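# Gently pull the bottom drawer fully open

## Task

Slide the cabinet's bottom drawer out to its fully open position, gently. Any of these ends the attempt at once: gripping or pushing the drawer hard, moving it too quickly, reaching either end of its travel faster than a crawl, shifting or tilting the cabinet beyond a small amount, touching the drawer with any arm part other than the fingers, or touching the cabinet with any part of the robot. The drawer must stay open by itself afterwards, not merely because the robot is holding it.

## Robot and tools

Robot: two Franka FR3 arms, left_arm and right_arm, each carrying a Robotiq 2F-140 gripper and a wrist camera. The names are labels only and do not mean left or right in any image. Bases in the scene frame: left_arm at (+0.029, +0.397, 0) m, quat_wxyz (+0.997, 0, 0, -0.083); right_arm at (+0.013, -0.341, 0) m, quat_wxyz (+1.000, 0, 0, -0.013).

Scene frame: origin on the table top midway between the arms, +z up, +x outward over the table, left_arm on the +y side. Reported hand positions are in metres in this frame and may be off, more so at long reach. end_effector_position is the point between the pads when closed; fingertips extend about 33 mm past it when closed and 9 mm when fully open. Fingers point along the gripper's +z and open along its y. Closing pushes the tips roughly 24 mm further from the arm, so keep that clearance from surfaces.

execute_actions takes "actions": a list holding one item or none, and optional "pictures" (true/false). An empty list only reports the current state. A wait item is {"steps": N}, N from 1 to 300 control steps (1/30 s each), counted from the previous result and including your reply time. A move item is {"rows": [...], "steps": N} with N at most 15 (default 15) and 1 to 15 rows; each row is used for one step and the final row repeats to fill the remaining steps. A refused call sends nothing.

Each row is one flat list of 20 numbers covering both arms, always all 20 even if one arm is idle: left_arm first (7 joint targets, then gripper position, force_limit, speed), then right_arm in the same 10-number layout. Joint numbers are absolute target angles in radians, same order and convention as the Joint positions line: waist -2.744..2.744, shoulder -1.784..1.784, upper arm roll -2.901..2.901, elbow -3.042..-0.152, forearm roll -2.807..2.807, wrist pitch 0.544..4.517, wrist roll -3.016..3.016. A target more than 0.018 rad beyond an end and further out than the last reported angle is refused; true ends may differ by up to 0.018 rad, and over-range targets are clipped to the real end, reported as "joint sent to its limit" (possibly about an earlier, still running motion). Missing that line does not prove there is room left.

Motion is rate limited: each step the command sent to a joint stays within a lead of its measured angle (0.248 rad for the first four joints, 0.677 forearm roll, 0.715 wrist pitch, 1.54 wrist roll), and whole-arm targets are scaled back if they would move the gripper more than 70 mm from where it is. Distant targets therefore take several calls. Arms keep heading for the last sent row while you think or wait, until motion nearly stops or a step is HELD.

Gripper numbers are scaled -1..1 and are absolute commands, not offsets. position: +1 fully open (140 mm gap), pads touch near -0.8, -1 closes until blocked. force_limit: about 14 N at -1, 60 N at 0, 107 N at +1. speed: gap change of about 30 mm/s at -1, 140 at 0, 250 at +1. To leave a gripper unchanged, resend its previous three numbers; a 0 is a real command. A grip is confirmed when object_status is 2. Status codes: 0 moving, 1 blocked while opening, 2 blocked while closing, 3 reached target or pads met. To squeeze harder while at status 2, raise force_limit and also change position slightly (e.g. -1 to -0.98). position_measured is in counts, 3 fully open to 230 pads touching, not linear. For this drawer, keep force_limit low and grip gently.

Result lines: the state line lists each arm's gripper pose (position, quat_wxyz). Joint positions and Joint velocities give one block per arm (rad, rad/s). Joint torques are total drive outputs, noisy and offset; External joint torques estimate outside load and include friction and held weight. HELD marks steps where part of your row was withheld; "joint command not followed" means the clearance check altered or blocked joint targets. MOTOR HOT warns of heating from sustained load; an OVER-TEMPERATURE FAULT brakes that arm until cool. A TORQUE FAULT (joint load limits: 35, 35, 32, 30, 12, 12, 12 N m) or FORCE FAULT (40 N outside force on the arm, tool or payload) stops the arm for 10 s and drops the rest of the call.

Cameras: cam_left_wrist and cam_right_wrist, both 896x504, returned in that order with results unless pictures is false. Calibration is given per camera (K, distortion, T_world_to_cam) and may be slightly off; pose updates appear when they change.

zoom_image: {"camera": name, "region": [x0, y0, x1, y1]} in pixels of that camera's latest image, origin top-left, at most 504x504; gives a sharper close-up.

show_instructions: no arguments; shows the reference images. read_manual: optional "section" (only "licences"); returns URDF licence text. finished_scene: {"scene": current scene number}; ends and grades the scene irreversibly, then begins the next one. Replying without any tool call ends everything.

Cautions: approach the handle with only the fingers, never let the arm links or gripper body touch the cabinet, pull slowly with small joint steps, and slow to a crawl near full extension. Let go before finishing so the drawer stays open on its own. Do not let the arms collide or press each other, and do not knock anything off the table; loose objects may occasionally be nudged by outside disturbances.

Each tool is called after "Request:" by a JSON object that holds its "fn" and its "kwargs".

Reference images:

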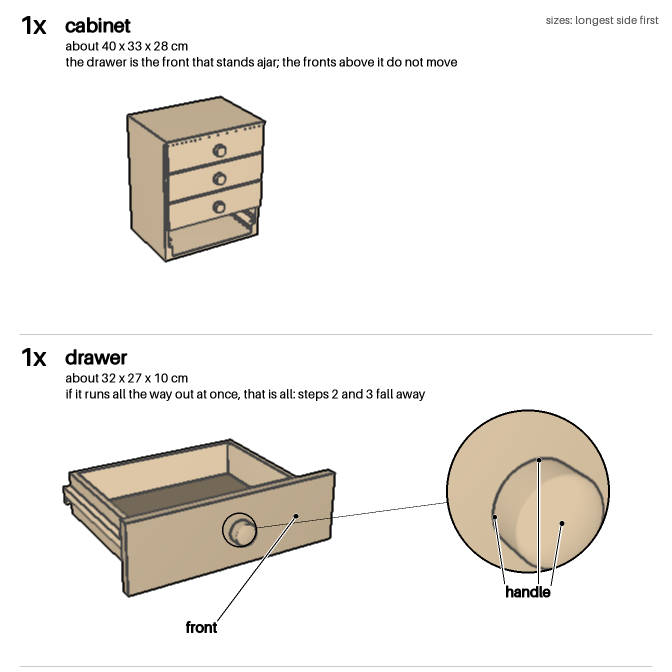

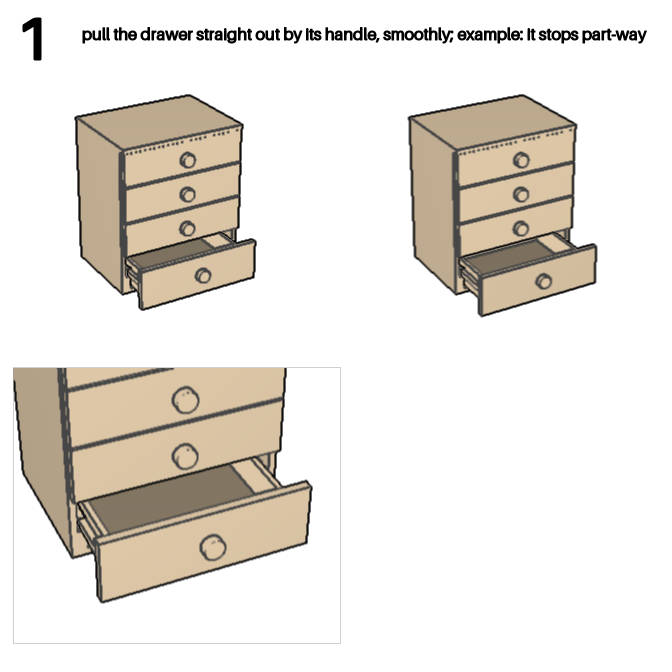

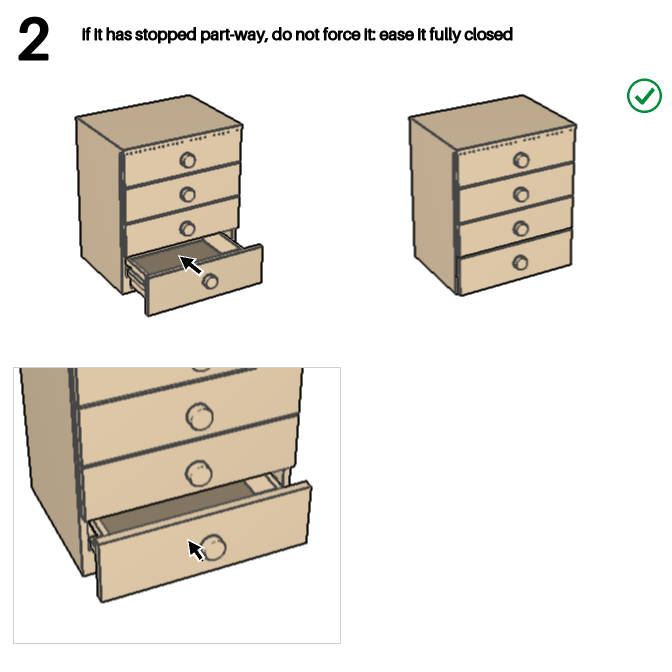

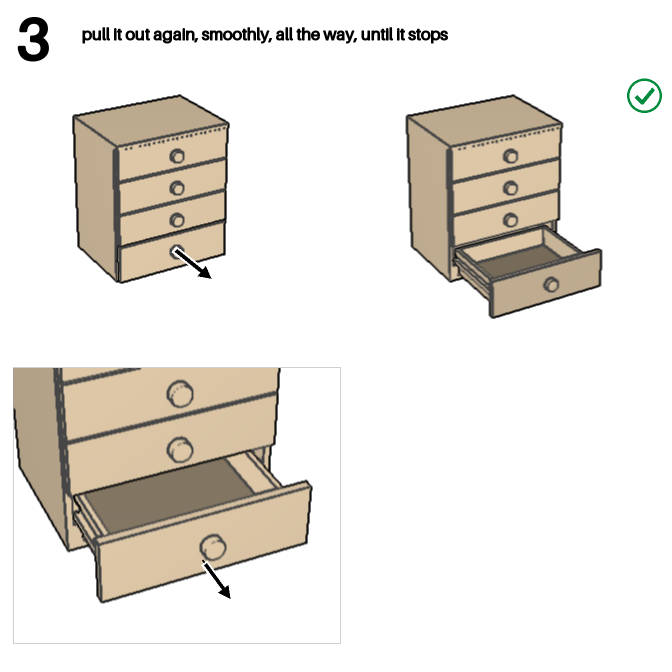

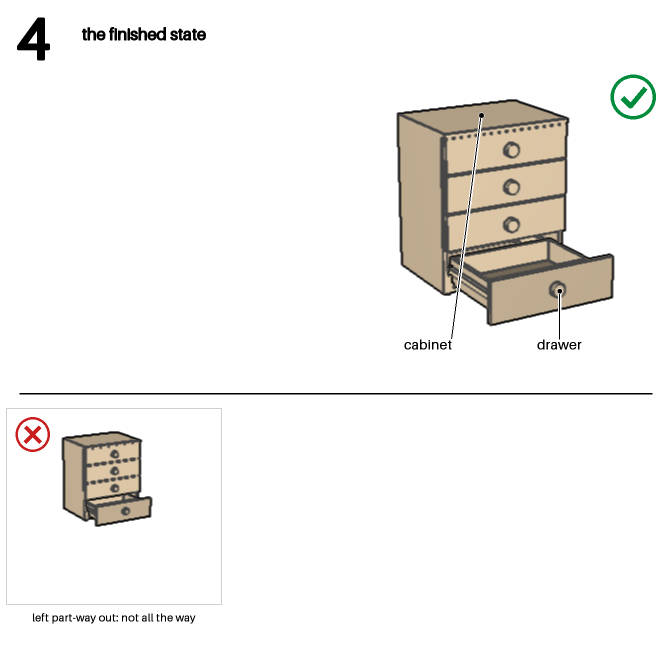

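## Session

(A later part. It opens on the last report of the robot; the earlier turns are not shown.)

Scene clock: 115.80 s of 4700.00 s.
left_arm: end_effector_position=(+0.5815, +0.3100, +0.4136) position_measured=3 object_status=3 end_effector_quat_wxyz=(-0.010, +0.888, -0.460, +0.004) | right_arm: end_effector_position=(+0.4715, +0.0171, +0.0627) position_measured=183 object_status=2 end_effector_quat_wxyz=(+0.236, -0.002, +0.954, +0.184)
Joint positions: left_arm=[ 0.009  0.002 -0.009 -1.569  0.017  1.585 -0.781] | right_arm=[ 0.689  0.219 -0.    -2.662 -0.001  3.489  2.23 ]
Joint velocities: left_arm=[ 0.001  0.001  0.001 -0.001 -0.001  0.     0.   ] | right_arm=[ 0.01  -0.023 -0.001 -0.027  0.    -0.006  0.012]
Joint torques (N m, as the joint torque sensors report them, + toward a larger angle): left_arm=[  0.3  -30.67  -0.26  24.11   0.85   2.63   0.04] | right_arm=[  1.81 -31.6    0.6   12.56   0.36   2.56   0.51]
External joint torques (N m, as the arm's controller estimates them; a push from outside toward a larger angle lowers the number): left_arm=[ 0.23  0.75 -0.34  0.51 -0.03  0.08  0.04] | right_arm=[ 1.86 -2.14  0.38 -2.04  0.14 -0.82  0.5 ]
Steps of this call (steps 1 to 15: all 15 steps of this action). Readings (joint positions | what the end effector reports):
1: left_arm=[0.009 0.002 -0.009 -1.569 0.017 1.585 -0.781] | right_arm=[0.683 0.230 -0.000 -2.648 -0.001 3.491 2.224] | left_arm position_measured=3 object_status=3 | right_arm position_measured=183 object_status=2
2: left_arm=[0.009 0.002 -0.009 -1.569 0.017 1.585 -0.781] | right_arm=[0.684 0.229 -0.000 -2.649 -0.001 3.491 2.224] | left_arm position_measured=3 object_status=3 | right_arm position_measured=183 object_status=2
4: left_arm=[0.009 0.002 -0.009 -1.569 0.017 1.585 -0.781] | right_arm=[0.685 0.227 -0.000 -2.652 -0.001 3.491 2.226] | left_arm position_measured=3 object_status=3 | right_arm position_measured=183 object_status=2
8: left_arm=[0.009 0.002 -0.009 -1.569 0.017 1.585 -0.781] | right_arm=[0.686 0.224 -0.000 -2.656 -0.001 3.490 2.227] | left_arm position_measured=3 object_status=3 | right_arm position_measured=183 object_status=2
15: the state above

Request:
{"fn": "execute_actions", "kwargs": {"actions": [{"rows":[[0.009,0.002,-0.009,-1.569,0.017,1.585,-0.781,1,-1,0,0.693,0.2134,0,-2.6687,0,3.484,2.242,-1,-1,-1],[0.009,0.002,-0.009,-1.569,0.017,1.585,-0.781,1,-1,0,0.6933,0.2126,0,-2.6696,0,3.484,2.242,-1,-1,-1],[0.009,0.002,-0.009,-1.569,0.017,1.585,-0.781,1,-1,0,0.6937,0.2119,0,-2.6706,0,3.484,2.243,-1,-1,-1],[0.009,0.002,-0.009,-1.569,0.017,1.585,-0.781,1,-1,0,0.694,0.2111,0,-2.6715,0,3.484,2.243,-1,-1,-1],[0.009,0.002,-0.009,-1.569,0.017,1.585,-0.781,1,-1,0,0.6944,0.2104,0,-2.6724,0,3.484,2.243,-1,-1,-1],[0.009,0.002,-0.009,-1.569,0.017,1.585,-0.781,1,-1,0,0.6947,0.2096,0,-2.6733,0,3.484,2.244,-1,-1,-1],[0.009,0.002,-0.009,-1.569,0.017,1.585,-0.781,1,-1,0,0.6951,0.2089,0,-2.6742,0,3.483,2.244,-1,-1,-1],[0.009,0.002,-0.009,-1.569,0.017,1.585,-0.781,1,-1,0,0.6954,0.2081,0,-2.6752,0,3.483,2.244,-1,-1,-1],[0.009,0.002,-0.009,-1.569,0.017,1.585,-0.781,1,-1,0,0.6958,0.2074,0,-2.6761,0,3.483,2.245,-1,-1,-1],[0.009,0.002,-0.009,-1.569,0.017,1.585,-0.781,1,-1,0,0.6961,0.2066,0,-2.677,0,3.483,2.245,-1,-1,-1],[0.009,0.002,-0.009,-1.569,0.017,1.585,-0.781,1,-1,0,0.6965,0.2059,0,-2.6779,0,3.483,2.245,-1,-1,-1],[0.009,0.002,-0.009,-1.569,0.017,1.585,-0.781,1,-1,0,0.6968,0.2051,0,-2.6788,0,3.483,2.246,-1,-1,-1],[0.009,0.002,-0.009,-1.569,0.017,1.585,-0.781,1,-1,0,0.6972,0.2044,0,-2.6798,0,3.483,2.246,-1,-1,-1],[0.009,0.002,-0.009,-1.569,0.017,1.585,-0.781,1,-1,0,0.6975,0.2036,0,-2.6807,0,3.483,2.246,-1,-1,-1],[0.009,0.002,-0.009,-1.569,0.017,1.585,-0.781,1,-1,0,0.6979,0.2029,0,-2.6816,0,3.483,2.246,-1,-1,-1]],"steps":15}], "pictures": false}}

Scene clock: 118.77 s of 4700.00 s.
left_arm: end_effector_position=(+0.5815, +0.3100, +0.4136) position_measured=3 object_status=3 end_effector_quat_wxyz=(-0.010, +0.888, -0.460, +0.004) | right_arm: end_effector_position=(+0.4656, +0.0164, +0.0628) position_measured=183 object_status=2 end_effector_quat_wxyz=(+0.234, -0.002, +0.955, +0.184)
Joint positions: left_arm=[ 0.009  0.002 -0.009 -1.569  0.017  1.585 -0.781] | right_arm=[ 0.694  0.208 -0.    -2.676 -0.001  3.488  2.235]
Joint velocities: left_arm=[ 0.    -0.002 -0.001  0.    -0.001 -0.     0.   ] | right_arm=[ 0.011 -0.022  0.001 -0.027 -0.002 -0.002  0.008]
Joint torques (N m, as the joint torque sensors report them, + toward a larger angle): left_arm=[ -0.02 -30.8   -0.23  24.33   0.88   2.63   0.06] | right_arm=[  2.29 -31.04   0.97  13.21   0.37   2.66   0.41]
External joint torques (N m, as the arm's controller estimates them; a push from outside toward a larger angle lowers the number): left_arm=[-0.07  0.95 -0.27  0.55  0.    0.07  0.06] | right_arm=[ 2.34 -1.99  0.76 -1.38  0.15 -0.72  0.41]
Steps of this call (steps 1 to 15: the robot went on to your last target; steps 16 to 74: nothing new was sent; steps 75 to 89: all 15 steps of this action). Readings (joint positions | what the end effector reports):
75: left_arm=[0.009 0.002 -0.009 -1.569 0.017 1.585 -0.781] | right_arm=[0.690 0.217 -0.000 -2.664 -0.001 3.489 2.232] | left_arm position_measured=3 object_status=3 | right_arm position_measured=183 object_status=2
76: left_arm=[0.009 0.002 -0.009 -1.569 0.017 1.585 -0.781] | right_arm=[0.690 0.216 -0.000 -2.665 -0.001 3.489 2.232] | left_arm position_measured=3 object_status=3 | right_arm position_measured=183 object_status=2
78: left_arm=[0.009 0.002 -0.009 -1.569 0.017 1.585 -0.781] | right_arm=[0.690 0.215 -0.000 -2.666 -0.001 3.489 2.233] | left_arm position_measured=3 object_status=3 | right_arm position_measured=183 object_status=2
82: left_arm=[0.009 0.002 -0.009 -1.569 0.017 1.585 -0.781] | right_arm=[0.692 0.213 -0.000 -2.670 -0.001 3.488 2.233] | left_arm position_measured=3 object_status=3 | right_arm position_measured=183 object_status=2
89: the state above

Request:
{"fn": "execute_actions", "kwargs": {"actions": [{"rows":[[0.009,0.002,-0.009,-1.569,0.017,1.585,-0.781,1,-1,0,0.6982,0.2022,0,-2.6825,0,3.482,2.247,-1,-1,-1],[0.009,0.002,-0.009,-1.569,0.017,1.585,-0.781,1,-1,0,0.6986,0.2014,0,-2.6834,0,3.482,2.247,-1,-1,-1],[0.009,0.002,-0.009,-1.569,0.017,1.585,-0.781,1,-1,0,0.6989,0.2007,0,-2.6843,0,3.482,2.247,-1,-1,-1],[0.009,0.002,-0.009,-1.569,0.017,1.585,-0.781,1,-1,0,0.6993,0.1999,0,-2.6852,0,3.482,2.248,-1,-1,-1],[0.009,0.002,-0.009,-1.569,0.017,1.585,-0.781,1,-1,0,0.6996,0.1992,0,-2.6862,0,3.482,2.248,-1,-1,-1],[0.009,0.002,-0.009,-1.569,0.017,1.585,-0.781,1,-1,0,0.7,0.1984,0,-2.6871,0,3.482,2.248,-1,-1,-1],[0.009,0.002,-0.009,-1.569,0.017,1.585,-0.781,1,-1,0,0.7003,0.1977,0,-2.688,0,3.482,2.249,-1,-1,-1],[0.009,0.002,-0.009,-1.569,0.017,1.585,-0.781,1,-1,0,0.7007,0.1969,0,-2.6889,0,3.482,2.249,-1,-1,-1],[0.009,0.002,-0.009,-1.569,0.017,1.585,-0.781,1,-1,0,0.701,0.1962,0,-2.6898,0,3.481,2.249,-1,-1,-1],[0.009,0.002,-0.009,-1.569,0.017,1.585,-0.781,1,-1,0,0.7014,0.1954,0,-2.6907,0,3.481,2.25,-1,-1,-1],[0.009,0.002,-0.009,-1.569,0.017,1.585,-0.781,1,-1,0,0.7017,0.1947,0,-2.6916,0,3.481,2.25,-1,-1,-1],[0.009,0.002,-0.009,-1.569,0.017,1.585,-0.781,1,-1,0,0.7021,0.1939,0,-2.6925,0,3.481,2.25,-1,-1,-1],[0.009,0.002,-0.009,-1.569,0.017,1.585,-0.781,1,-1,0,0.7024,0.1932,0,-2.6934,0,3.481,2.251,-1,-1,-1],[0.009,0.002,-0.009,-1.569,0.017,1.585,-0.781,1,-1,0,0.7028,0.1924,0,-2.6943,0,3.481,2.251,-1,-1,-1],[0.009,0.002,-0.009,-1.569,0.017,1.585,-0.781,1,-1,0,0.7031,0.1917,0,-2.6952,0,3.481,2.251,-1,-1,-1]],"steps":15}], "pictures": false}}

Scene clock: 122.00 s of 4700.00 s.
left_arm: end_effector_position=(+0.5815, +0.3100, +0.4136) position_measured=3 object_status=3 end_effector_quat_wxyz=(-0.010, +0.888, -0.460, +0.004) | right_arm: end_effector_position=(+0.4598, +0.0157, +0.0630) position_measured=183 object_status=2 end_effector_quat_wxyz=(+0.231, -0.003, +0.955, +0.184)
Joint positions: left_arm=[ 0.009  0.002 -0.009 -1.569  0.017  1.585 -0.781] | right_arm=[ 0.699  0.196 -0.    -2.69  -0.001  3.486  2.24 ]
Joint velocities: left_arm=[-0.    -0.     0.    -0.     0.     0.001  0.   ] | right_arm=[ 0.01  -0.022 -0.001 -0.026  0.001 -0.002  0.009]
Joint torques (N m, as the joint torque sensors report them, + toward a larger angle): left_arm=[  0.36 -30.74  -0.28  24.21   0.85   2.61   0.07] | right_arm=[  2.42 -30.72   1.07  13.13   0.37   2.7    0.58]
External joint torques (N m, as the arm's controller estimates them; a push from outside toward a larger angle lowers the number): left_arm=[ 0.41  0.86 -0.24  0.49 -0.02  0.06  0.07] | right_arm=[ 2.59 -2.1   0.99 -1.38  0.14 -0.67  0.58]
Steps of this call (steps 1 to 15: the robot went on to your last target; steps 16 to 82: nothing new was sent; steps 83 to 97: all 15 steps of this action). Readings (joint positions | what the end effector reports):
83: left_arm=[0.009 0.002 -0.009 -1.569 0.017 1.585 -0.781] | right_arm=[0.695 0.206 -0.000 -2.678 -0.001 3.487 2.237] | left_arm position_measured=3 object_status=3 | right_arm position_measured=183 object_status=2
84: left_arm=[0.009 0.002 -0.009 -1.569 0.017 1.585 -0.781] | right_arm=[0.695 0.205 -0.000 -2.679 -0.001 3.487 2.237] | left_arm position_measured=3 object_status=3 | right_arm position_measured=183 object_status=2
86: left_arm=[0.009 0.002 -0.009 -1.569 0.017 1.585 -0.781] | right_arm=[0.696 0.204 -0.000 -2.680 -0.001 3.487 2.237] | left_arm position_measured=3 object_status=3 | right_arm position_measured=183 object_status=2
90: left_arm=[0.009 0.002 -0.009 -1.569 0.017 1.585 -0.781] | right_arm=[0.697 0.201 -0.000 -2.683 -0.001 3.487 2.238] | left_arm position_measured=3 object_status=3 | right_arm position_measured=183 object_status=2
97: the state above

Request:
{"fn": "execute_actions", "kwargs": {"actions": [{"rows":[[0.009,0.002,-0.009,-1.569,0.017,1.585,-0.781,1,-1,0,0.7035,0.1909,0,-2.6961,0,3.48,2.252,-1,-1,-1],[0.009,0.002,-0.009,-1.569,0.017,1.585,-0.781,1,-1,0,0.7038,0.1902,0,-2.697,0,3.48,2.252,-1,-1,-1],[0.009,0.002,-0.009,-1.569,0.017,1.585,-0.781,1,-1,0,0.7042,0.1894,0,-2.6979,0,3.48,2.252,-1,-1,-1],[0.009,0.002,-0.009,-1.569,0.017,1.585,-0.781,1,-1,0,0.7045,0.1887,0,-2.6988,0,3.48,2.253,-1,-1,-1],[0.009,0.002,-0.009,-1.569,0.017,1.585,-0.781,1,-1,0,0.7049,0.1879,0,-2.6997,0,3.48,2.253,-1,-1,-1],[0.009,0.002,-0.009,-1.569,0.017,1.585,-0.781,1,-1,0,0.7053,0.1872,0,-2.7006,0,3.48,2.253,-1,-1,-1],[0.009,0.002,-0.009,-1.569,0.017,1.585,-0.781,1,-1,0,0.7056,0.1864,0,-2.7015,0,3.48,2.254,-1,-1,-1],[0.009,0.002,-0.009,-1.569,0.017,1.585,-0.781,1,-1,0,0.706,0.1857,0,-2.7024,0,3.479,2.254,-1,-1,-1],[0.009,0.002,-0.009,-1.569,0.017,1.585,-0.781,1,-1,0,0.7063,0.1849,0,-2.7033,0,3.479,2.254,-1,-1,-1],[0.009,0.002,-0.009,-1.569,0.017,1.585,-0.781,1,-1,0,0.7067,0.1842,0,-2.7042,0,3.479,2.255,-1,-1,-1],[0.009,0.002,-0.009,-1.569,0.017,1.585,-0.781,1,-1,0,0.7071,0.1834,0,-2.7051,0,3.479,2.255,-1,-1,-1],[0.009,0.002,-0.009,-1.569,0.017,1.585,-0.781,1,-1,0,0.7074,0.1827,0,-2.706,0,3.479,2.255,-1,-1,-1],[0.009,0.002,-0.009,-1.569,0.017,1.585,-0.781,1,-1,0,0.7078,0.1819,0,-2.7069,0,3.479,2.256,-1,-1,-1],[0.009,0.002,-0.009,-1.569,0.017,1.585,-0.781,1,-1,0,0.7081,0.1812,0,-2.7078,0,3.479,2.256,-1,-1,-1],[0.009,0.002,-0.009,-1.569,0.017,1.585,-0.781,1,-1,0,0.7085,0.1804,0,-2.7087,0,3.479,2.256,-1,-1,-1]],"steps":15}], "pictures": false}}

Scene clock: 124.57 s of 4700.00 s.
left_arm: end_effector_position=(+0.5815, +0.3100, +0.4136) position_measured=3 object_status=3 end_effector_quat_wxyz=(-0.010, +0.888, -0.460, +0.004) | right_arm: end_effector_position=(+0.4540, +0.0150, +0.0631) position_measured=183 object_status=2 end_effector_quat_wxyz=(+0.229, -0.003, +0.956, +0.184)
Joint positions: left_arm=[ 0.009  0.002 -0.009 -1.569  0.017  1.585 -0.781] | right_arm=[ 0.705  0.185 -0.    -2.703 -0.001  3.484  2.245]
Joint velocities: left_arm=[ 0.    -0.001 -0.    -0.    -0.001 -0.    -0.   ] | right_arm=[ 0.01  -0.023  0.001 -0.026 -0.001 -0.002  0.009]
Joint torques (N m, as the joint torque sensors report them, + toward a larger angle): left_arm=[  0.52 -30.87  -0.4   24.13   0.86   2.62   0.03] | right_arm=[  1.76 -30.33   0.94  12.43   0.38   2.63   0.61]
External joint torques (N m, as the arm's controller estimates them; a push from outside toward a larger angle lowers the number): left_arm=[ 0.48  0.63 -0.43  0.46 -0.02  0.06  0.03] | right_arm=[ 1.83 -2.03  0.78 -2.12  0.16 -0.76  0.61]
Steps of this call (steps 1 to 15: the robot went on to your last target; steps 16 to 62: nothing new was sent; steps 63 to 77: all 15 steps of this action). Readings (joint positions | what the end effector reports):
63: left_arm=[0.009 0.002 -0.009 -1.569 0.017 1.585 -0.781] | right_arm=[0.700 0.194 -0.000 -2.692 -0.001 3.485 2.242] | left_arm position_measured=3 object_status=3 | right_arm position_measured=183 object_status=2
64: left_arm=[0.009 0.002 -0.009 -1.569 0.017 1.585 -0.781] | right_arm=[0.700 0.194 -0.000 -2.692 -0.001 3.485 2.242] | left_arm position_measured=3 object_status=3 | right_arm position_measured=183 object_status=2
66: left_arm=[0.009 0.002 -0.009 -1.569 0.017 1.585 -0.781] | right_arm=[0.701 0.193 -0.000 -2.694 -0.001 3.485 2.242] | left_arm position_measured=3 object_status=3 | right_arm position_measured=183 object_status=2
70: left_arm=[0.009 0.002 -0.009 -1.569 0.017 1.585 -0.781] | right_arm=[0.702 0.190 -0.000 -2.697 -0.001 3.485 2.243] | left_arm position_measured=3 object_status=3 | right_arm position_measured=183 object_status=2
77: the state above

Request:
{"fn": "execute_actions", "kwargs": {"actions": [{"rows":[[0.009,0.002,-0.009,-1.569,0.017,1.585,-0.781,1,-1,0,0.7089,0.1796,0,-2.7096,0,3.478,2.257,-1,-1,-1],[0.009,0.002,-0.009,-1.569,0.017,1.585,-0.781,1,-1,0,0.7092,0.1789,0,-2.7105,0,3.478,2.257,-1,-1,-1],[0.009,0.002,-0.009,-1.569,0.017,1.585,-0.781,1,-1,0,0.7096,0.1781,0,-2.7114,0,3.478,2.257,-1,-1,-1],[0.009,0.002,-0.009,-1.569,0.017,1.585,-0.781,1,-1,0,0.71,0.1774,0,-2.7123,0,3.478,2.258,-1,-1,-1],[0.009,0.002,-0.009,-1.569,0.017,1.585,-0.781,1,-1,0,0.7104,0.1766,0,-2.7132,0,3.478,2.258,-1,-1,-1],[0.009,0.002,-0.009,-1.569,0.017,1.585,-0.781,1,-1,0,0.7107,0.1758,0,-2.7141,0,3.478,2.258,-1,-1,-1],[0.009,0.002,-0.009,-1.569,0.017,1.585,-0.781,1,-1,0,0.7111,0.1751,0,-2.715,0,3.478,2.259,-1,-1,-1],[0.009,0.002,-0.009,-1.569,0.017,1.585,-0.781,1,-1,0,0.7115,0.1743,0,-2.7159,0,3.477,2.259,-1,-1,-1],[0.009,0.002,-0.009,-1.569,0.017,1.585,-0.781,1,-1,0,0.7118,0.1736,0,-2.7168,0,3.477,2.259,-1,-1,-1],[0.009,0.002,-0.009,-1.569,0.017,1.585,-0.781,1,-1,0,0.7122,0.1728,0,-2.7177,0,3.477,2.26,-1,-1,-1],[0.009,0.002,-0.009,-1.569,0.017,1.585,-0.781,1,-1,0,0.7126,0.172,0,-2.7186,0,3.477,2.26,-1,-1,-1],[0.009,0.002,-0.009,-1.569,0.017,1.585,-0.781,1,-1,0,0.7129,0.1713,0,-2.7195,0,3.477,2.26,-1,-1,-1],[0.009,0.002,-0.009,-1.569,0.017,1.585,-0.781,1,-1,0,0.7133,0.1705,0,-2.7204,0,3.477,2.261,-1,-1,-1],[0.009,0.002,-0.009,-1.569,0.017,1.585,-0.781,1,-1,0,0.7137,0.1698,0,-2.7213,0,3.477,2.261,-1,-1,-1],[0.009,0.002,-0.009,-1.569,0.017,1.585,-0.781,1,-1,0,0.7141,0.169,0,-2.7222,0,3.477,2.261,-1,-1,-1]],"steps":15}]}}

Scene clock: 127.63 s of 4700.00 s.
left_arm: end_effector_position=(+0.5815, +0.3100, +0.4136) position_measured=3 object_status=3 end_effector_quat_wxyz=(-0.010, +0.888, -0.460, +0.004) | right_arm: end_effector_position=(+0.4481, +0.0142, +0.0633) position_measured=183 object_status=2 end_effector_quat_wxyz=(+0.226, -0.003, +0.957, +0.184)
Joint positions: left_arm=[ 0.009  0.002 -0.009 -1.569  0.017  1.585 -0.781] | right_arm=[ 0.71   0.174 -0.    -2.717 -0.001  3.482  2.25 ]
Joint velocities: left_arm=[-0.    -0.     0.001  0.     0.001 -0.     0.001] | right_arm=[ 0.012 -0.023  0.001 -0.027 -0.    -0.002  0.009]
Joint torques (N m, as the joint torque sensors report them, + toward a larger angle): left_arm=[  0.14 -30.63  -0.41  24.38   0.84   2.62   0.06] | right_arm=[  1.67 -30.74   0.66  12.66   0.38   2.64   0.48]
External joint torques (N m, as the arm's controller estimates them; a push from outside toward a larger angle lowers the number): left_arm=[ 0.06  0.99 -0.49  0.66 -0.04  0.06  0.06] | right_arm=[ 1.69 -2.9   0.46 -1.82  0.17 -0.75  0.48]
Steps of this call (steps 1 to 15: the robot went on to your last target; steps 16 to 77: nothing new was sent; steps 78 to 92: all 15 steps of this action). Readings (joint positions | what the end effector reports):
78: left_arm=[0.009 0.002 -0.009 -1.569 0.017 1.585 -0.781] | right_arm=[0.706 0.183 -0.000 -2.705 -0.001 3.483 2.247] | left_arm position_measured=3 object_status=3 | right_arm position_measured=183 object_status=2
79: left_arm=[0.009 0.002 -0.009 -1.569 0.017 1.585 -0.781] | right_arm=[0.706 0.183 -0.000 -2.706 -0.001 3.483 2.247] | left_arm position_measured=3 object_status=3 | right_arm position_measured=183 object_status=2
81: left_arm=[0.009 0.002 -0.009 -1.569 0.017 1.585 -0.781] | right_arm=[0.706 0.182 -0.000 -2.707 -0.001 3.483 2.247] | left_arm position_measured=3 object_status=3 | right_arm position_measured=183 object_status=2
85: left_arm=[0.009 0.002 -0.009 -1.569 0.017 1.585 -0.781] | right_arm=[0.708 0.179 -0.000 -2.710 -0.001 3.483 2.248] | left_arm position_measured=3 object_status=3 | right_arm position_measured=183 object_status=2
92: the state above
camera_calibration (this result's frames):
cam_left_wrist: T_world_to_cam=[[-0.933956, -0.355345, -0.0381489, 0.674031], [-0.344527, 0.86683, 0.360425, -0.207477], [-0.0950065, 0.349765, -0.932008, 0.527342], [0, 0, 0, 1]] pos_world=[0.608135, 0.234915, 0.59198]
cam_right_wrist: T_world_to_cam=[[0.00119573, 0.933702, 0.358049, -0.0284129], [0.695149, -0.258165, 0.670909, -0.331047], [0.718865, 0.248095, -0.649371, -0.0894814], [0, 0, 0, 1]] pos_world=[0.294486, -0.0367357, 0.174169]

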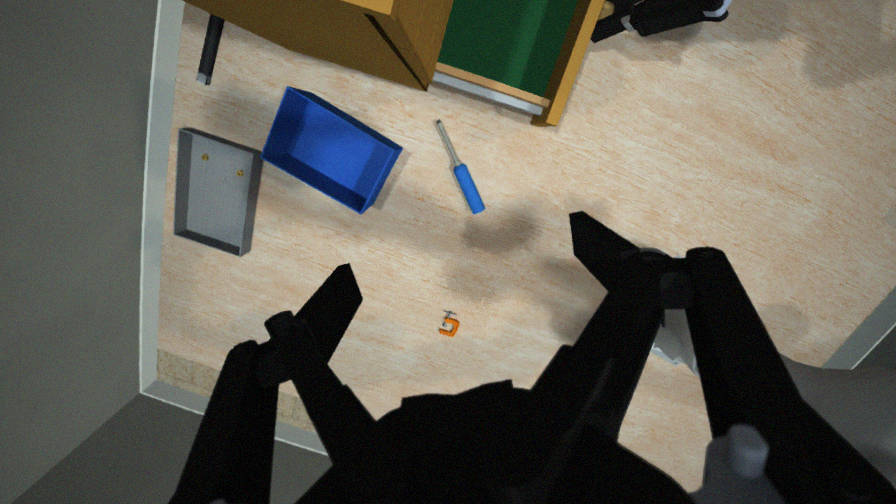

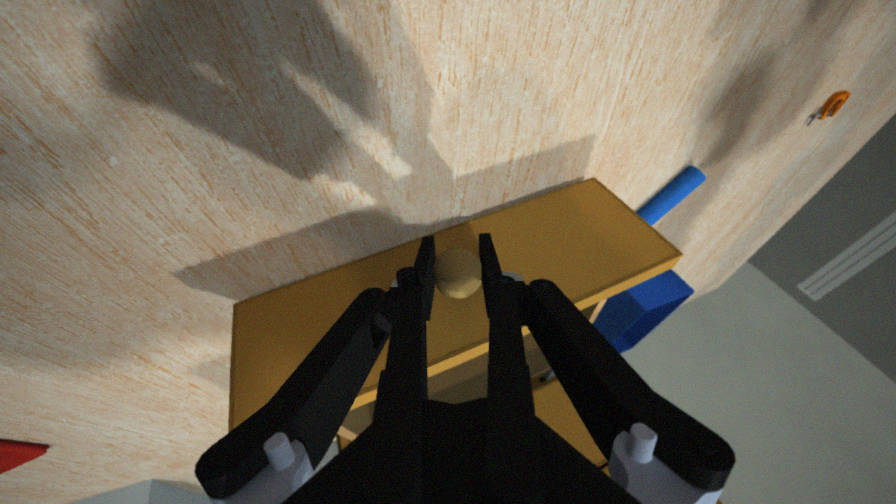

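Request:
{"fn": "execute_actions", "kwargs": {"actions": [{"rows":[[0.009,0.002,-0.009,-1.569,0.017,1.585,-0.781,1,-1,0,0.7145,0.1682,0,-2.7231,0,3.476,2.262,-1,-1,-1],[0.009,0.002,-0.009,-1.569,0.017,1.585,-0.781,1,-1,0,0.7149,0.1675,0,-2.724,0,3.476,2.262,-1,-1,-1],[0.009,0.002,-0.009,-1.569,0.017,1.585,-0.781,1,-1,0,0.7152,0.1667,0,-2.7249,0,3.476,2.262,-1,-1,-1],[0.009,0.002,-0.009,-1.569,0.017,1.585,-0.781,1,-1,0,0.7156,0.166,0,-2.7258,0,3.476,2.263,-1,-1,-1],[0.009,0.002,-0.009,-1.569,0.017,1.585,-0.781,1,-1,0,0.716,0.1652,0,-2.7267,0,3.476,2.263,-1,-1,-1],[0.009,0.002,-0.009,-1.569,0.017,1.585,-0.781,1,-1,0,0.7164,0.1644,0,-2.7275,0,3.476,2.263,-1,-1,-1],[0.009,0.002,-0.009,-1.569,0.017,1.585,-0.781,1,-1,0,0.7168,0.1637,0,-2.7284,0,3.475,2.264,-1,-1,-1],[0.009,0.002,-0.009,-1.569,0.017,1.585,-0.781,1,-1,0,0.7171,0.1629,0,-2.7293,0,3.475,2.264,-1,-1,-1],[0.009,0.002,-0.009,-1.569,0.017,1.585,-0.781,1,-1,0,0.7175,0.1622,0,-2.7302,0,3.475,2.264,-1,-1,-1],[0.009,0.002,-0.009,-1.569,0.017,1.585,-0.781,1,-1,0,0.7179,0.1614,0,-2.7311,0,3.475,2.265,-1,-1,-1],[0.009,0.002,-0.009,-1.569,0.017,1.585,-0.781,1,-1,0,0.7183,0.1606,0,-2.732,0,3.475,2.265,-1,-1,-1],[0.009,0.002,-0.009,-1.569,0.017,1.585,-0.781,1,-1,0,0.7187,0.1599,0,-2.7329,0,3.475,2.265,-1,-1,-1],[0.009,0.002,-0.009,-1.569,0.017,1.585,-0.781,1,-1,0,0.719,0.1591,0,-2.7338,0,3.474,2.266,-1,-1,-1],[0.009,0.002,-0.009,-1.569,0.017,1.585,-0.781,1,-1,0,0.7194,0.1584,0,-2.7347,0,3.474,2.266,-1,-1,-1],[0.009,0.002,-0.009,-1.569,0.017,1.585,-0.781,1,-1,0,0.7198,0.1576,0,-2.7356,0,3.474,2.266,-1,-1,-1]],"steps":15}], "pictures": false}}

Scene clock: 130.33 s of 4700.00 s.
left_arm: end_effector_position=(+0.5815, +0.3100, +0.4136) position_measured=3 object_status=3 end_effector_quat_wxyz=(-0.010, +0.888, -0.460, +0.004) | right_arm: end_effector_position=(+0.4423, +0.0135, +0.0634) position_measured=183 object_status=2 end_effector_quat_wxyz=(+0.224, -0.003, +0.957, +0.184)
Joint positions: left_arm=[ 0.009  0.002 -0.009 -1.569  0.017  1.585 -0.781] | right_arm=[ 0.716  0.162 -0.    -2.73  -0.001  3.48   2.255]
Joint velocities: left_arm=[ 0.     0.001  0.    -0.    -0.001  0.     0.   ] | right_arm=[ 0.011 -0.022 -0.    -0.026 -0.001 -0.006  0.007]
Joint torques (N m, as the joint torque sensors report them, + toward a larger angle): left_arm=[  0.3  -30.76  -0.46  24.16   0.86   2.61   0.07] | right_arm=[  1.76 -29.4    0.95  12.54   0.35   2.71   0.53]
External joint torques (N m, as the arm's controller estimates them; a push from outside toward a larger angle lowers the number): left_arm=[ 0.21  0.7  -0.55  0.52 -0.02  0.06  0.07] | right_arm=[ 1.82 -2.02  0.79 -1.85  0.14 -0.66  0.53]
Steps of this call (steps 1 to 15: the robot went on to your last target; steps 16 to 66: nothing new was sent; steps 67 to 81: all 15 steps of this action). Readings (joint positions | what the end effector reports):
67: left_arm=[0.009 0.002 -0.009 -1.569 0.017 1.585 -0.781] | right_arm=[0.711 0.172 -0.000 -2.719 -0.001 3.482 2.252] | left_arm position_measured=3 object_status=3 | right_arm position_measured=183 object_status=2
68: left_arm=[0.009 0.002 -0.009 -1.569 0.017 1.585 -0.781] | right_arm=[0.711 0.171 -0.000 -2.719 -0.001 3.481 2.252] | left_arm position_measured=3 object_status=3 | right_arm position_measured=183 object_status=2
70: left_arm=[0.009 0.002 -0.009 -1.569 0.017 1.585 -0.781] | right_arm=[0.712 0.170 -0.000 -2.721 -0.001 3.481 2.252] | left_arm position_measured=3 object_status=3 | right_arm position_measured=183 object_status=2
74: left_arm=[0.009 0.002 -0.009 -1.569 0.017 1.585 -0.781] | right_arm=[0.713 0.167 -0.000 -2.724 -0.001 3.481 2.253] | left_arm position_measured=3 object_status=3 | right_arm position_measured=183 object_status=2
81: the state above

Request:
{"fn": "execute_actions", "kwargs": {"actions": [{"rows":[[0.009,0.002,-0.009,-1.569,0.017,1.585,-0.781,1,-1,0,0.7202,0.1568,0,-2.7365,0,3.474,2.267,-1,-1,-1],[0.009,0.002,-0.009,-1.569,0.017,1.585,-0.781,1,-1,0,0.7206,0.1561,0,-2.7374,0,3.474,2.267,-1,-1,-1],[0.009,0.002,-0.009,-1.569,0.017,1.585,-0.781,1,-1,0,0.721,0.1553,0,-2.7382,0,3.474,2.267,-1,-1,-1],[0.009,0.002,-0.009,-1.569,0.017,1.585,-0.781,1,-1,0,0.7214,0.1546,0,-2.7391,0,3.473,2.268,-1,-1,-1],[0.009,0.002,-0.009,-1.569,0.017,1.585,-0.781,1,-1,0,0.7217,0.1538,0,-2.74,0,3.473,2.268,-1,-1,-1],[0.009,0.002,-0.009,-1.569,0.017,1.585,-0.781,1,-1,0,0.7221,0.153,0,-2.7409,0,3.473,2.268,-1,-1,-1],[0.009,0.002,-0.009,-1.569,0.017,1.585,-0.781,1,-1,0,0.7225,0.1523,0,-2.7418,0,3.473,2.269,-1,-1,-1],[0.009,0.002,-0.009,-1.569,0.017,1.585,-0.781,1,-1,0,0.7229,0.1515,0,-2.7426,0,3.473,2.269,-1,-1,-1],[0.009,0.002,-0.009,-1.569,0.017,1.585,-0.781,1,-1,0,0.7233,0.1508,0,-2.7435,0,3.473,2.269,-1,-1,-1],[0.009,0.002,-0.009,-1.569,0.017,1.585,-0.781,1,-1,0,0.7237,0.15,0,-2.7444,0,3.472,2.27,-1,-1,-1],[0.009,0.002,-0.009,-1.569,0.017,1.585,-0.781,1,-1,0,0.7241,0.1492,0,-2.7453,0,3.472,2.27,-1,-1,-1],[0.009,0.002,-0.009,-1.569,0.017,1.585,-0.781,1,-1,0,0.7245,0.1485,0,-2.7462,0,3.472,2.27,-1,-1,-1],[0.009,0.002,-0.009,-1.569,0.017,1.585,-0.781,1,-1,0,0.7248,0.1477,0,-2.747,0,3.472,2.271,-1,-1,-1],[0.009,0.002,-0.009,-1.569,0.017,1.585,-0.781,1,-1,0,0.7252,0.147,0,-2.7479,0,3.472,2.271,-1,-1,-1],[0.009,0.002,-0.009,-1.569,0.017,1.585,-0.781,1,-1,0,0.7256,0.1462,0,-2.7488,0,3.472,2.271,-1,-1,-1]],"steps":15}], "pictures": false}}

Scene clock: 132.90 s of 4700.00 s.
left_arm: end_effector_position=(+0.5815, +0.3100, +0.4136) position_measured=3 object_status=3 end_effector_quat_wxyz=(-0.010, +0.888, -0.460, +0.004) | right_arm: end_effector_position=(+0.4364, +0.0128, +0.0636) position_measured=183 object_status=2 end_effector_quat_wxyz=(+0.221, -0.004, +0.958, +0.184)
Joint positions: left_arm=[ 0.009  0.002 -0.009 -1.569  0.017  1.585 -0.781] | right_arm=[ 0.722  0.151 -0.    -2.743 -0.001  3.477  2.26 ]
Joint velocities: left_arm=[ 0.001 -0.    -0.     0.002  0.001 -0.001 -0.001] | right_arm=[ 0.011 -0.021  0.001 -0.027 -0.    -0.003  0.008]
Joint torques (N m, as the joint torque sensors report them, + toward a larger angle): left_arm=[  0.45 -30.77  -0.28  24.39   0.82   2.61   0.04] | right_arm=[  2.09 -28.63   1.14  12.67   0.32   2.6    0.5 ]
External joint torques (N m, as the arm's controller estimates them; a push from outside toward a larger angle lowers the number): left_arm=[ 0.39  1.06 -0.34  0.53 -0.05  0.04  0.04] | right_arm=[ 2.13 -1.72  0.97 -1.63  0.12 -0.76  0.5 ]
Steps of this call (steps 1 to 15: the robot went on to your last target; steps 16 to 62: nothing new was sent; steps 63 to 77: all 15 steps of this action). Readings (joint positions | what the end effector reports):
63: left_arm=[0.009 0.002 -0.009 -1.569 0.017 1.585 -0.781] | right_arm=[0.717 0.160 -0.000 -2.732 -0.001 3.479 2.257] | left_arm position_measured=3 object_status=3 | right_arm position_measured=183 object_status=2
64: left_arm=[0.009 0.002 -0.009 -1.569 0.017 1.585 -0.781] | right_arm=[0.717 0.160 -0.000 -2.733 -0.001 3.479 2.257] | left_arm position_measured=3 object_status=3 | right_arm position_measured=183 object_status=2
66: left_arm=[0.009 0.002 -0.009 -1.569 0.017 1.585 -0.781] | right_arm=[0.718 0.159 -0.000 -2.734 -0.001 3.479 2.257] | left_arm position_measured=3 object_status=3 | right_arm position_measured=183 object_status=2
70: left_arm=[0.009 0.002 -0.009 -1.569 0.017 1.585 -0.781] | right_arm=[0.719 0.156 -0.000 -2.737 -0.001 3.478 2.258] | left_arm position_measured=3 object_status=3 | right_arm position_measured=183 object_status=2
77: the state above

Request:
{"fn": "execute_actions", "kwargs": {"actions": [{"rows":[[0.009,0.002,-0.009,-1.569,0.017,1.585,-0.781,1,-1,0,0.726,0.1454,0,-2.7497,0,3.471,2.272,-1,-1,-1],[0.009,0.002,-0.009,-1.569,0.017,1.585,-0.781,1,-1,0,0.7264,0.1447,0,-2.7506,0,3.471,2.272,-1,-1,-1],[0.009,0.002,-0.009,-1.569,0.017,1.585,-0.781,1,-1,0,0.7268,0.1439,0,-2.7514,0,3.471,2.272,-1,-1,-1],[0.009,0.002,-0.009,-1.569,0.017,1.585,-0.781,1,-1,0,0.7272,0.1432,0,-2.7523,0,3.471,2.273,-1,-1,-1],[0.009,0.002,-0.009,-1.569,0.017,1.585,-0.781,1,-1,0,0.7276,0.1424,0,-2.7532,0,3.471,2.273,-1,-1,-1],[0.009,0.002,-0.009,-1.569,0.017,1.585,-0.781,1,-1,0,0.728,0.1416,0,-2.7541,0,3.471,2.273,-1,-1,-1],[0.009,0.002,-0.009,-1.569,0.017,1.585,-0.781,1,-1,0,0.7284,0.1409,0,-2.755,0,3.47,2.274,-1,-1,-1],[0.009,0.002,-0.009,-1.569,0.017,1.585,-0.781,1,-1,0,0.7288,0.1401,0,-2.7558,0,3.47,2.274,-1,-1,-1],[0.009,0.002,-0.009,-1.569,0.017,1.585,-0.781,1,-1,0,0.7292,0.1394,0,-2.7567,0,3.47,2.274,-1,-1,-1],[0.009,0.002,-0.009,-1.569,0.017,1.585,-0.781,1,-1,0,0.7296,0.1386,0,-2.7576,0,3.47,2.275,-1,-1,-1],[0.009,0.002,-0.009,-1.569,0.017,1.585,-0.781,1,-1,0,0.73,0.1378,0,-2.7585,0,3.47,2.275,-1,-1,-1],[0.009,0.002,-0.009,-1.569,0.017,1.585,-0.781,1,-1,0,0.7304,0.1371,0,-2.7594,0,3.47,2.275,-1,-1,-1],[0.009,0.002,-0.009,-1.569,0.017,1.585,-0.781,1,-1,0,0.7308,0.1363,0,-2.7602,0,3.469,2.276,-1,-1,-1],[0.009,0.002,-0.009,-1.569,0.017,1.585,-0.781,1,-1,0,0.7312,0.1356,0,-2.7611,0,3.469,2.276,-1,-1,-1],[0.009,0.002,-0.009,-1.569,0.017,1.585,-0.781,1,-1,0,0.7316,0.1348,0,-2.762,0,3.469,2.276,-1,-1,-1]],"steps":15}], "pictures": false}}

Scene clock: 136.13 s of 4700.00 s.
left_arm: end_effector_position=(+0.5815, +0.3100, +0.4136) position_measured=3 object_status=3 end_effector_quat_wxyz=(-0.010, +0.888, -0.460, +0.004) | right_arm: end_effector_position=(+0.4306, +0.0120, +0.0637) position_measured=183 object_status=2 end_effector_quat_wxyz=(+0.219, -0.004, +0.958, +0.183)
Joint positions: left_arm=[ 0.009  0.002 -0.009 -1.569  0.017  1.585 -0.781] | right_arm=[ 0.727  0.139 -0.    -2.756 -0.001  3.475  2.265]
Joint velocities: left_arm=[ 0.     0.001 -0.001 -0.    -0.    -0.    -0.   ] | right_arm=[ 0.011 -0.023  0.    -0.025 -0.001 -0.005  0.008]
Joint torques (N m, as the joint torque sensors report them, + toward a larger angle): left_arm=[  0.22 -30.73  -0.37  24.28   0.84   2.63   0.05] | right_arm=[  2.56 -28.58   0.98  12.42   0.34   2.58   0.43]
External joint torques (N m, as the arm's controller estimates them; a push from outside toward a larger angle lowers the number): left_arm=[ 0.24  0.72 -0.35  0.65 -0.03  0.09  0.05] | right_arm=[ 2.63 -2.01  0.85 -1.9   0.13 -0.79  0.43]
Steps of this call (steps 1 to 15: the robot went on to your last target; steps 16 to 82: nothing new was sent; steps 83 to 97: all 15 steps of this action). Readings (joint positions | what the end effector reports):
83: left_arm=[0.009 0.002 -0.009 -1.569 0.017 1.585 -0.781] | right_arm=[0.723 0.149 -0.000 -2.745 -0.001 3.477 2.262] | left_arm position_measured=3 object_status=3 | right_arm position_measured=183 object_status=2
84: left_arm=[0.009 0.002 -0.009 -1.569 0.017 1.585 -0.781] | right_arm=[0.723 0.148 -0.000 -2.746 -0.001 3.477 2.262] | left_arm position_measured=3 object_status=3 | right_arm position_measured=183 object_status=2
86: left_arm=[0.009 0.002 -0.009 -1.569 0.017 1.585 -0.781] | right_arm=[0.723 0.147 -0.000 -2.747 -0.001 3.476 2.262] | left_arm position_measured=3 object_status=3 | right_arm position_measured=183 object_status=2
90: left_arm=[0.009 0.002 -0.009 -1.569 0.017 1.585 -0.781] | right_arm=[0.725 0.144 -0.000 -2.750 -0.001 3.476 2.263] | left_arm position_measured=3 object_status=3 | right_arm position_measured=183 object_status=2
97: the state above

Request:
{"fn": "execute_actions", "kwargs": {"actions": [{"rows":[[0.009,0.002,-0.009,-1.569,0.017,1.585,-0.781,1,-1,0,0.732,0.134,0,-2.7629,0,3.469,2.277,-1,-1,-1],[0.009,0.002,-0.009,-1.569,0.017,1.585,-0.781,1,-1,0,0.7324,0.1333,0,-2.7637,0,3.469,2.277,-1,-1,-1],[0.009,0.002,-0.009,-1.569,0.017,1.585,-0.781,1,-1,0,0.7328,0.1325,0,-2.7646,0,3.469,2.277,-1,-1,-1],[0.009,0.002,-0.009,-1.569,0.017,1.585,-0.781,1,-1,0,0.7332,0.1317,0,-2.7655,0,3.468,2.278,-1,-1,-1],[0.009,0.002,-0.009,-1.569,0.017,1.585,-0.781,1,-1,0,0.7336,0.131,0,-2.7663,0,3.468,2.278,-1,-1,-1],[0.009,0.002,-0.009,-1.569,0.017,1.585,-0.781,1,-1,0,0.734,0.1302,0,-2.7672,0,3.468,2.278,-1,-1,-1],[0.009,0.002,-0.009,-1.569,0.017,1.585,-0.781,1,-1,0,0.7344,0.1294,0,-2.7681,0,3.468,2.279,-1,-1,-1],[0.009,0.002,-0.009,-1.569,0.017,1.585,-0.781,1,-1,0,0.7348,0.1287,0,-2.769,0,3.468,2.279,-1,-1,-1],[0.009,0.002,-0.009,-1.569,0.017,1.585,-0.781,1,-1,0,0.7352,0.1279,0,-2.7698,0,3.467,2.279,-1,-1,-1],[0.009,0.002,-0.009,-1.569,0.017,1.585,-0.781,1,-1,0,0.7356,0.1271,0,-2.7707,0,3.467,2.28,-1,-1,-1],[0.009,0.002,-0.009,-1.569,0.017,1.585,-0.781,1,-1,0,0.736,0.1264,0,-2.7716,0,3.467,2.28,-1,-1,-1],[0.009,0.002,-0.009,-1.569,0.017,1.585,-0.781,1,-1,0,0.7364,0.1256,0,-2.7724,0,3.467,2.28,-1,-1,-1],[0.009,0.002,-0.009,-1.569,0.017,1.585,-0.781,1,-1,0,0.7368,0.1248,0,-2.7733,0,3.467,2.281,-1,-1,-1],[0.009,0.002,-0.009,-1.569,0.017,1.585,-0.781,1,-1,0,0.7372,0.1241,0,-2.7742,0,3.466,2.281,-1,-1,-1],[0.009,0.002,-0.009,-1.569,0.017,1.585,-0.781,1,-1,0,0.7376,0.1233,0,-2.775,0,3.466,2.281,-1,-1,-1]],"steps":15}], "pictures": false}}

Scene clock: 138.83 s of 4700.00 s.
left_arm: end_effector_position=(+0.5815, +0.3100, +0.4136) position_measured=3 object_status=3 end_effector_quat_wxyz=(-0.010, +0.888, -0.460, +0.004) | right_arm: end_effector_position=(+0.4265, +0.0112, +0.0640) position_measured=183 object_status=2 end_effector_quat_wxyz=(+0.217, -0.004, +0.959, +0.183)
Joint positions: left_arm=[ 0.009  0.002 -0.009 -1.569  0.017  1.585 -0.781] | right_arm=[ 0.732  0.13  -0.001 -2.766 -0.001  3.473  2.27 ]
Joint velocities: left_arm=[ 0.001 -0.002 -0.001  0.    -0.003 -0.    -0.   ] | right_arm=[ 0.008 -0.012 -0.004 -0.007  0.002 -0.001  0.009]
Joint torques (N m, as the joint torque sensors report them, + toward a larger angle): left_arm=[  0.23 -30.87  -0.35  24.41   0.85   2.6    0.07] | right_arm=[  3.18 -30.35   1.5   10.93   0.22   2.32   0.46]
External joint torques (N m, as the arm's controller estimates them; a push from outside toward a larger angle lowers the number): left_arm=[ 0.15  1.02 -0.43  0.54 -0.02  0.03  0.07] | right_arm=[ 3.18 -3.94  1.38 -3.33  0.03 -1.05  0.48]
Steps of this call (steps 1 to 15: the robot went on to your last target; steps 16 to 66: nothing new was sent; steps 67 to 81: all 15 steps of this action). Readings (joint positions | what the end effector reports):
67: left_arm=[0.009 0.002 -0.009 -1.569 0.017 1.585 -0.781] | right_arm=[0.728 0.137 -0.000 -2.759 -0.001 3.474 2.267] | left_arm position_measured=3 object_status=3 | right_arm position_measured=183 object_status=2
68: left_arm=[0.009 0.002 -0.009 -1.569 0.017 1.585 -0.781] | right_arm=[0.729 0.137 -0.000 -2.759 -0.001 3.474 2.267] | left_arm position_measured=3 object_status=3 | right_arm position_measured=183 object_status=2
70: left_arm=[0.009 0.002 -0.009 -1.569 0.017 1.585 -0.781] | right_arm=[0.729 0.136 -0.000 -2.760 -0.001 3.474 2.267] | left_arm position_measured=3 object_status=3 | right_arm position_measured=183 object_status=2
74: left_arm=[0.009 0.002 -0.009 -1.569 0.017 1.585 -0.781] | right_arm=[0.731 0.133 -0.000 -2.763 -0.001 3.473 2.268] | left_arm position_measured=3 object_status=3 | right_arm position_measured=183 object_status=2
81: the state above

Request:
{"fn": "execute_actions", "kwargs": {"actions": [{"rows":[[0.009,0.002,-0.009,-1.569,0.017,1.585,-0.781,1,-1,0,0.735,0.127,0,-2.77,0,3.47,2.275,-1,-1,-1],[0.009,0.002,-0.009,-1.569,0.017,1.585,-0.781,1,-1,0,0.734,0.128,0,-2.768,0,3.471,2.272,-1,-1,-1],[0.009,0.002,-0.009,-1.569,0.017,1.585,-0.781,1,-1,0,0.734,0.128,0,-2.768,0,3.471,2.272,-1,-1,-1],[0.009,0.002,-0.009,-1.569,0.017,1.585,-0.781,1,-1,0,0.734,0.128,0,-2.768,0,3.471,2.272,-1,-1,-1],[0.009,0.002,-0.009,-1.569,0.017,1.585,-0.781,1,-1,0,0.734,0.128,0,-2.768,0,3.471,2.272,0,-1,-0.3]],"steps":15}], "pictures": false}}

Request:
{"fn": "execute_actions", "kwargs": {"actions": [{"rows":[[0.009,0.002,-0.009,-1.569,0.017,1.585,-0.781,1,-1,0,0.738,0.12,0,-2.777,0,3.465,2.272,0,-1,-0.3],[0.009,0.002,-0.009,-1.569,0.017,1.585,-0.781,1,-1,0,0.743,0.11,0,-2.787,0,3.46,2.272,0,-1,-0.3],[0.009,0.002,-0.009,-1.569,0.017,1.585,-0.781,1,-1,0,0.748,0.1,0,-2.797,0,3.456,2.272,0,-1,-0.3],[0.009,0.002,-0.009,-1.569,0.017,1.585,-0.781,1,-1,0,0.753,0.09,0,-2.807,0,3.453,2.272,0,-1,-0.3],[0.009,0.002,-0.009,-1.569,0.017,1.585,-0.781,1,-1,0,0.758,0.08,0,-2.817,0,3.45,2.272,0,-1,-0.3],[0.009,0.002,-0.009,-1.569,0.017,1.585,-0.781,1,-1,0,0.763,0.07,0,-2.827,0,3.45,2.272,0,-1,-0.3],[0.009,0.002,-0.009,-1.569,0.017,1.585,-0.781,1,-1,0,0.768,0.06,0,-2.837,0,3.45,2.272,0,-1,-0.3],[0.009,0.002,-0.009,-1.569,0.017,1.585,-0.781,1,-1,0,0.773,0.05,0,-2.847,0,3.45,2.272,0,-1,-0.3]],"steps":15}]}}

Scene clock: 141.90 s of 4700.00 s.
left_arm: end_effector_position=(+0.5815, +0.3100, +0.4136) position_measured=3 object_status=3 end_effector_quat_wxyz=(-0.010, +0.888, -0.460, +0.004) | right_arm: end_effector_position=(+0.4264, +0.0112, +0.0641) position_measured=129 object_status=0 end_effector_quat_wxyz=(+0.217, -0.003, +0.959, +0.184)
Joint positions: left_arm=[ 0.009  0.002 -0.009 -1.569  0.017  1.585 -0.781] | right_arm=[ 0.733  0.13  -0.002 -2.766 -0.001  3.472  2.271]
Joint velocities: left_arm=[ 0.     0.001 -0.     0.     0.     0.001 -0.003] | right_arm=[-0.001 -0.    -0.    -0.001  0.     0.001  0.   ]
Joint torques (N m, as the joint torque sensors report them, + toward a larger angle): left_arm=[  0.41 -30.76  -0.45  24.28   0.85   2.63   0.07] | right_arm=[  0.92 -27.62   1.93  13.7    0.22   3.1    0.12]
External joint torques (N m, as the arm's controller estimates them; a push from outside toward a larger angle lowers the number): left_arm=[ 0.41  0.84 -0.45  0.57 -0.02  0.08  0.07] | right_arm=[ 0.95 -1.33  1.83 -0.46  0.01 -0.24  0.11]
Steps of this call (steps 1 to 15: the robot went on to your last target; steps 16 to 77: nothing new was sent; steps 78 to 92: all 15 steps of this action). Readings (joint positions | what the end effector reports):
78: left_arm=[0.009 0.002 -0.009 -1.569 0.017 1.585 -0.781] | right_arm=[0.733 0.130 -0.002 -2.766 -0.001 3.472 2.271] | left_arm position_measured=3 object_status=3 | right_arm position_measured=183 object_status=2
79: left_arm=[0.009 0.002 -0.009 -1.569 0.017 1.585 -0.781] | right_arm=[0.733 0.130 -0.002 -2.766 -0.001 3.472 2.271] | left_arm position_measured=3 object_status=3 | right_arm position_measured=183 object_status=2
81: left_arm=[0.009 0.002 -0.009 -1.569 0.017 1.585 -0.781] | right_arm=[0.733 0.130 -0.002 -2.766 -0.001 3.472 2.271] | left_arm position_measured=3 object_status=3 | right_arm position_measured=183 object_status=2
85: left_arm=[0.009 0.002 -0.009 -1.569 0.017 1.585 -0.781] | right_arm=[0.733 0.130 -0.002 -2.766 -0.001 3.472 2.271] | left_arm position_measured=3 object_status=3 | right_arm position_measured=167 object_status=0
92: the state above

Scene clock: 142.40 s of 4700.00 s.
left_arm: end_effector_position=(+0.5815, +0.3100, +0.4136) position_measured=3 object_status=3 end_effector_quat_wxyz=(-0.010, +0.888, -0.460, +0.004) | right_arm: end_effector_position=(+0.3915, +0.0084, +0.0678) position_measured=129 object_status=3 end_effector_quat_wxyz=(+0.206, -0.022, +0.961, +0.182)
Joint positions: left_arm=[ 0.009  0.002 -0.009 -1.569  0.017  1.585 -0.781] | right_arm=[ 0.771  0.053 -0.001 -2.844 -0.001  3.455  2.271]
Joint velocities: left_arm=[ 0.001 -0.001 -0.     0.001 -0.001  0.    -0.002] | right_arm=[ 0.003 -0.007  0.001 -0.012 -0.001 -0.009 -0.001]
Joint torques (N m, as the joint torque sensors report them, + toward a larger angle): left_arm=[  0.22 -30.7   -0.72  23.93   0.85   2.64   0.07] | right_arm=[  1.06 -25.07   1.47  13.94   0.23   2.91   0.1 ]
External joint torques (N m, as the arm's controller estimates them; a push from outside toward a larger angle lowers the number): left_arm=[ 0.24  1.03 -0.7   0.14 -0.02  0.07  0.07] | right_arm=[ 1.12 -1.47  1.49 -0.28  0.01 -0.43  0.09]
Steps of this call (steps 1 to 15: all 15 steps of this action). Readings (joint positions | what the end effector reports):
1: left_arm=[0.009 0.002 -0.009 -1.569 0.017 1.585 -0.781] | right_arm=[0.733 0.128 -0.002 -2.768 -0.001 3.472 2.271] | left_arm position_measured=3 object_status=3 | right_arm position_measured=129 object_status=0
2: left_arm=[0.009 0.002 -0.009 -1.569 0.017 1.585 -0.781] | right_arm=[0.735 0.124 -0.002 -2.773 -0.001 3.470 2.271] | left_arm position_measured=3 object_status=3 | right_arm position_measured=129 object_status=0
4: left_arm=[0.009 0.002 -0.009 -1.569 0.017 1.585 -0.781] | right_arm=[0.742 0.111 -0.002 -2.787 -0.001 3.466 2.271] | left_arm position_measured=3 object_status=3 | right_arm position_measured=129 object_status=0
8: left_arm=[0.009 0.002 -0.009 -1.569 0.017 1.585 -0.781] | right_arm=[0.761 0.074 -0.001 -2.824 -0.001 3.459 2.271] | left_arm position_measured=3 object_status=3 | right_arm position_measured=129 object_status=3
15: the state above
camera_calibration (this result's frames):
cam_left_wrist: T_world_to_cam=[[-0.933956, -0.355345, -0.0381489, 0.674031], [-0.344527, 0.86683, 0.360425, -0.207477], [-0.0950067, 0.349765, -0.932008, 0.527342], [0, 0, 0, 1]] pos_world=[0.608135, 0.234915, 0.59198]
cam_right_wrist: T_world_to_cam=[[-0.0267235, 0.937929, 0.345797, -0.012768], [0.727449, -0.219016, 0.650269, -0.307805], [0.685641, 0.268927, -0.676442, -0.0296886], [0, 0, 0, 1]] pos_world=[0.243927, -0.0474547, 0.184489]

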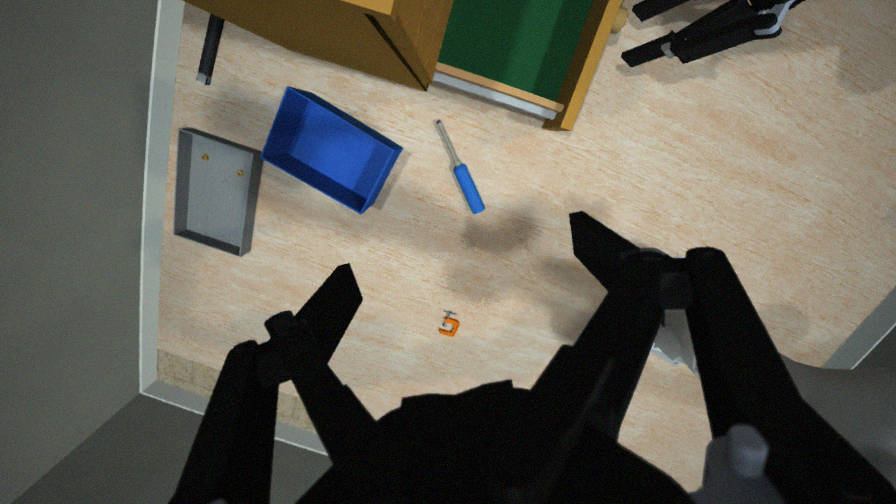

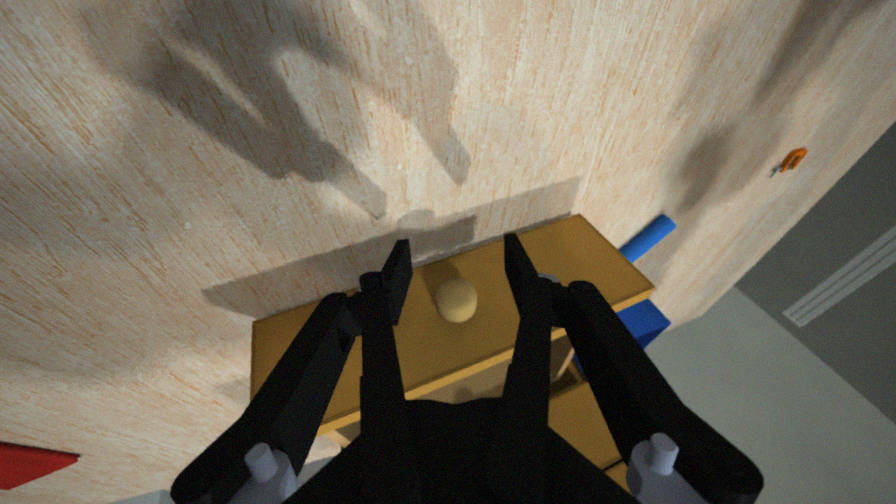

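Request:
{"fn": "finished_scene", "kwargs": {"scene": 1}}

The scene is finished: the task was done.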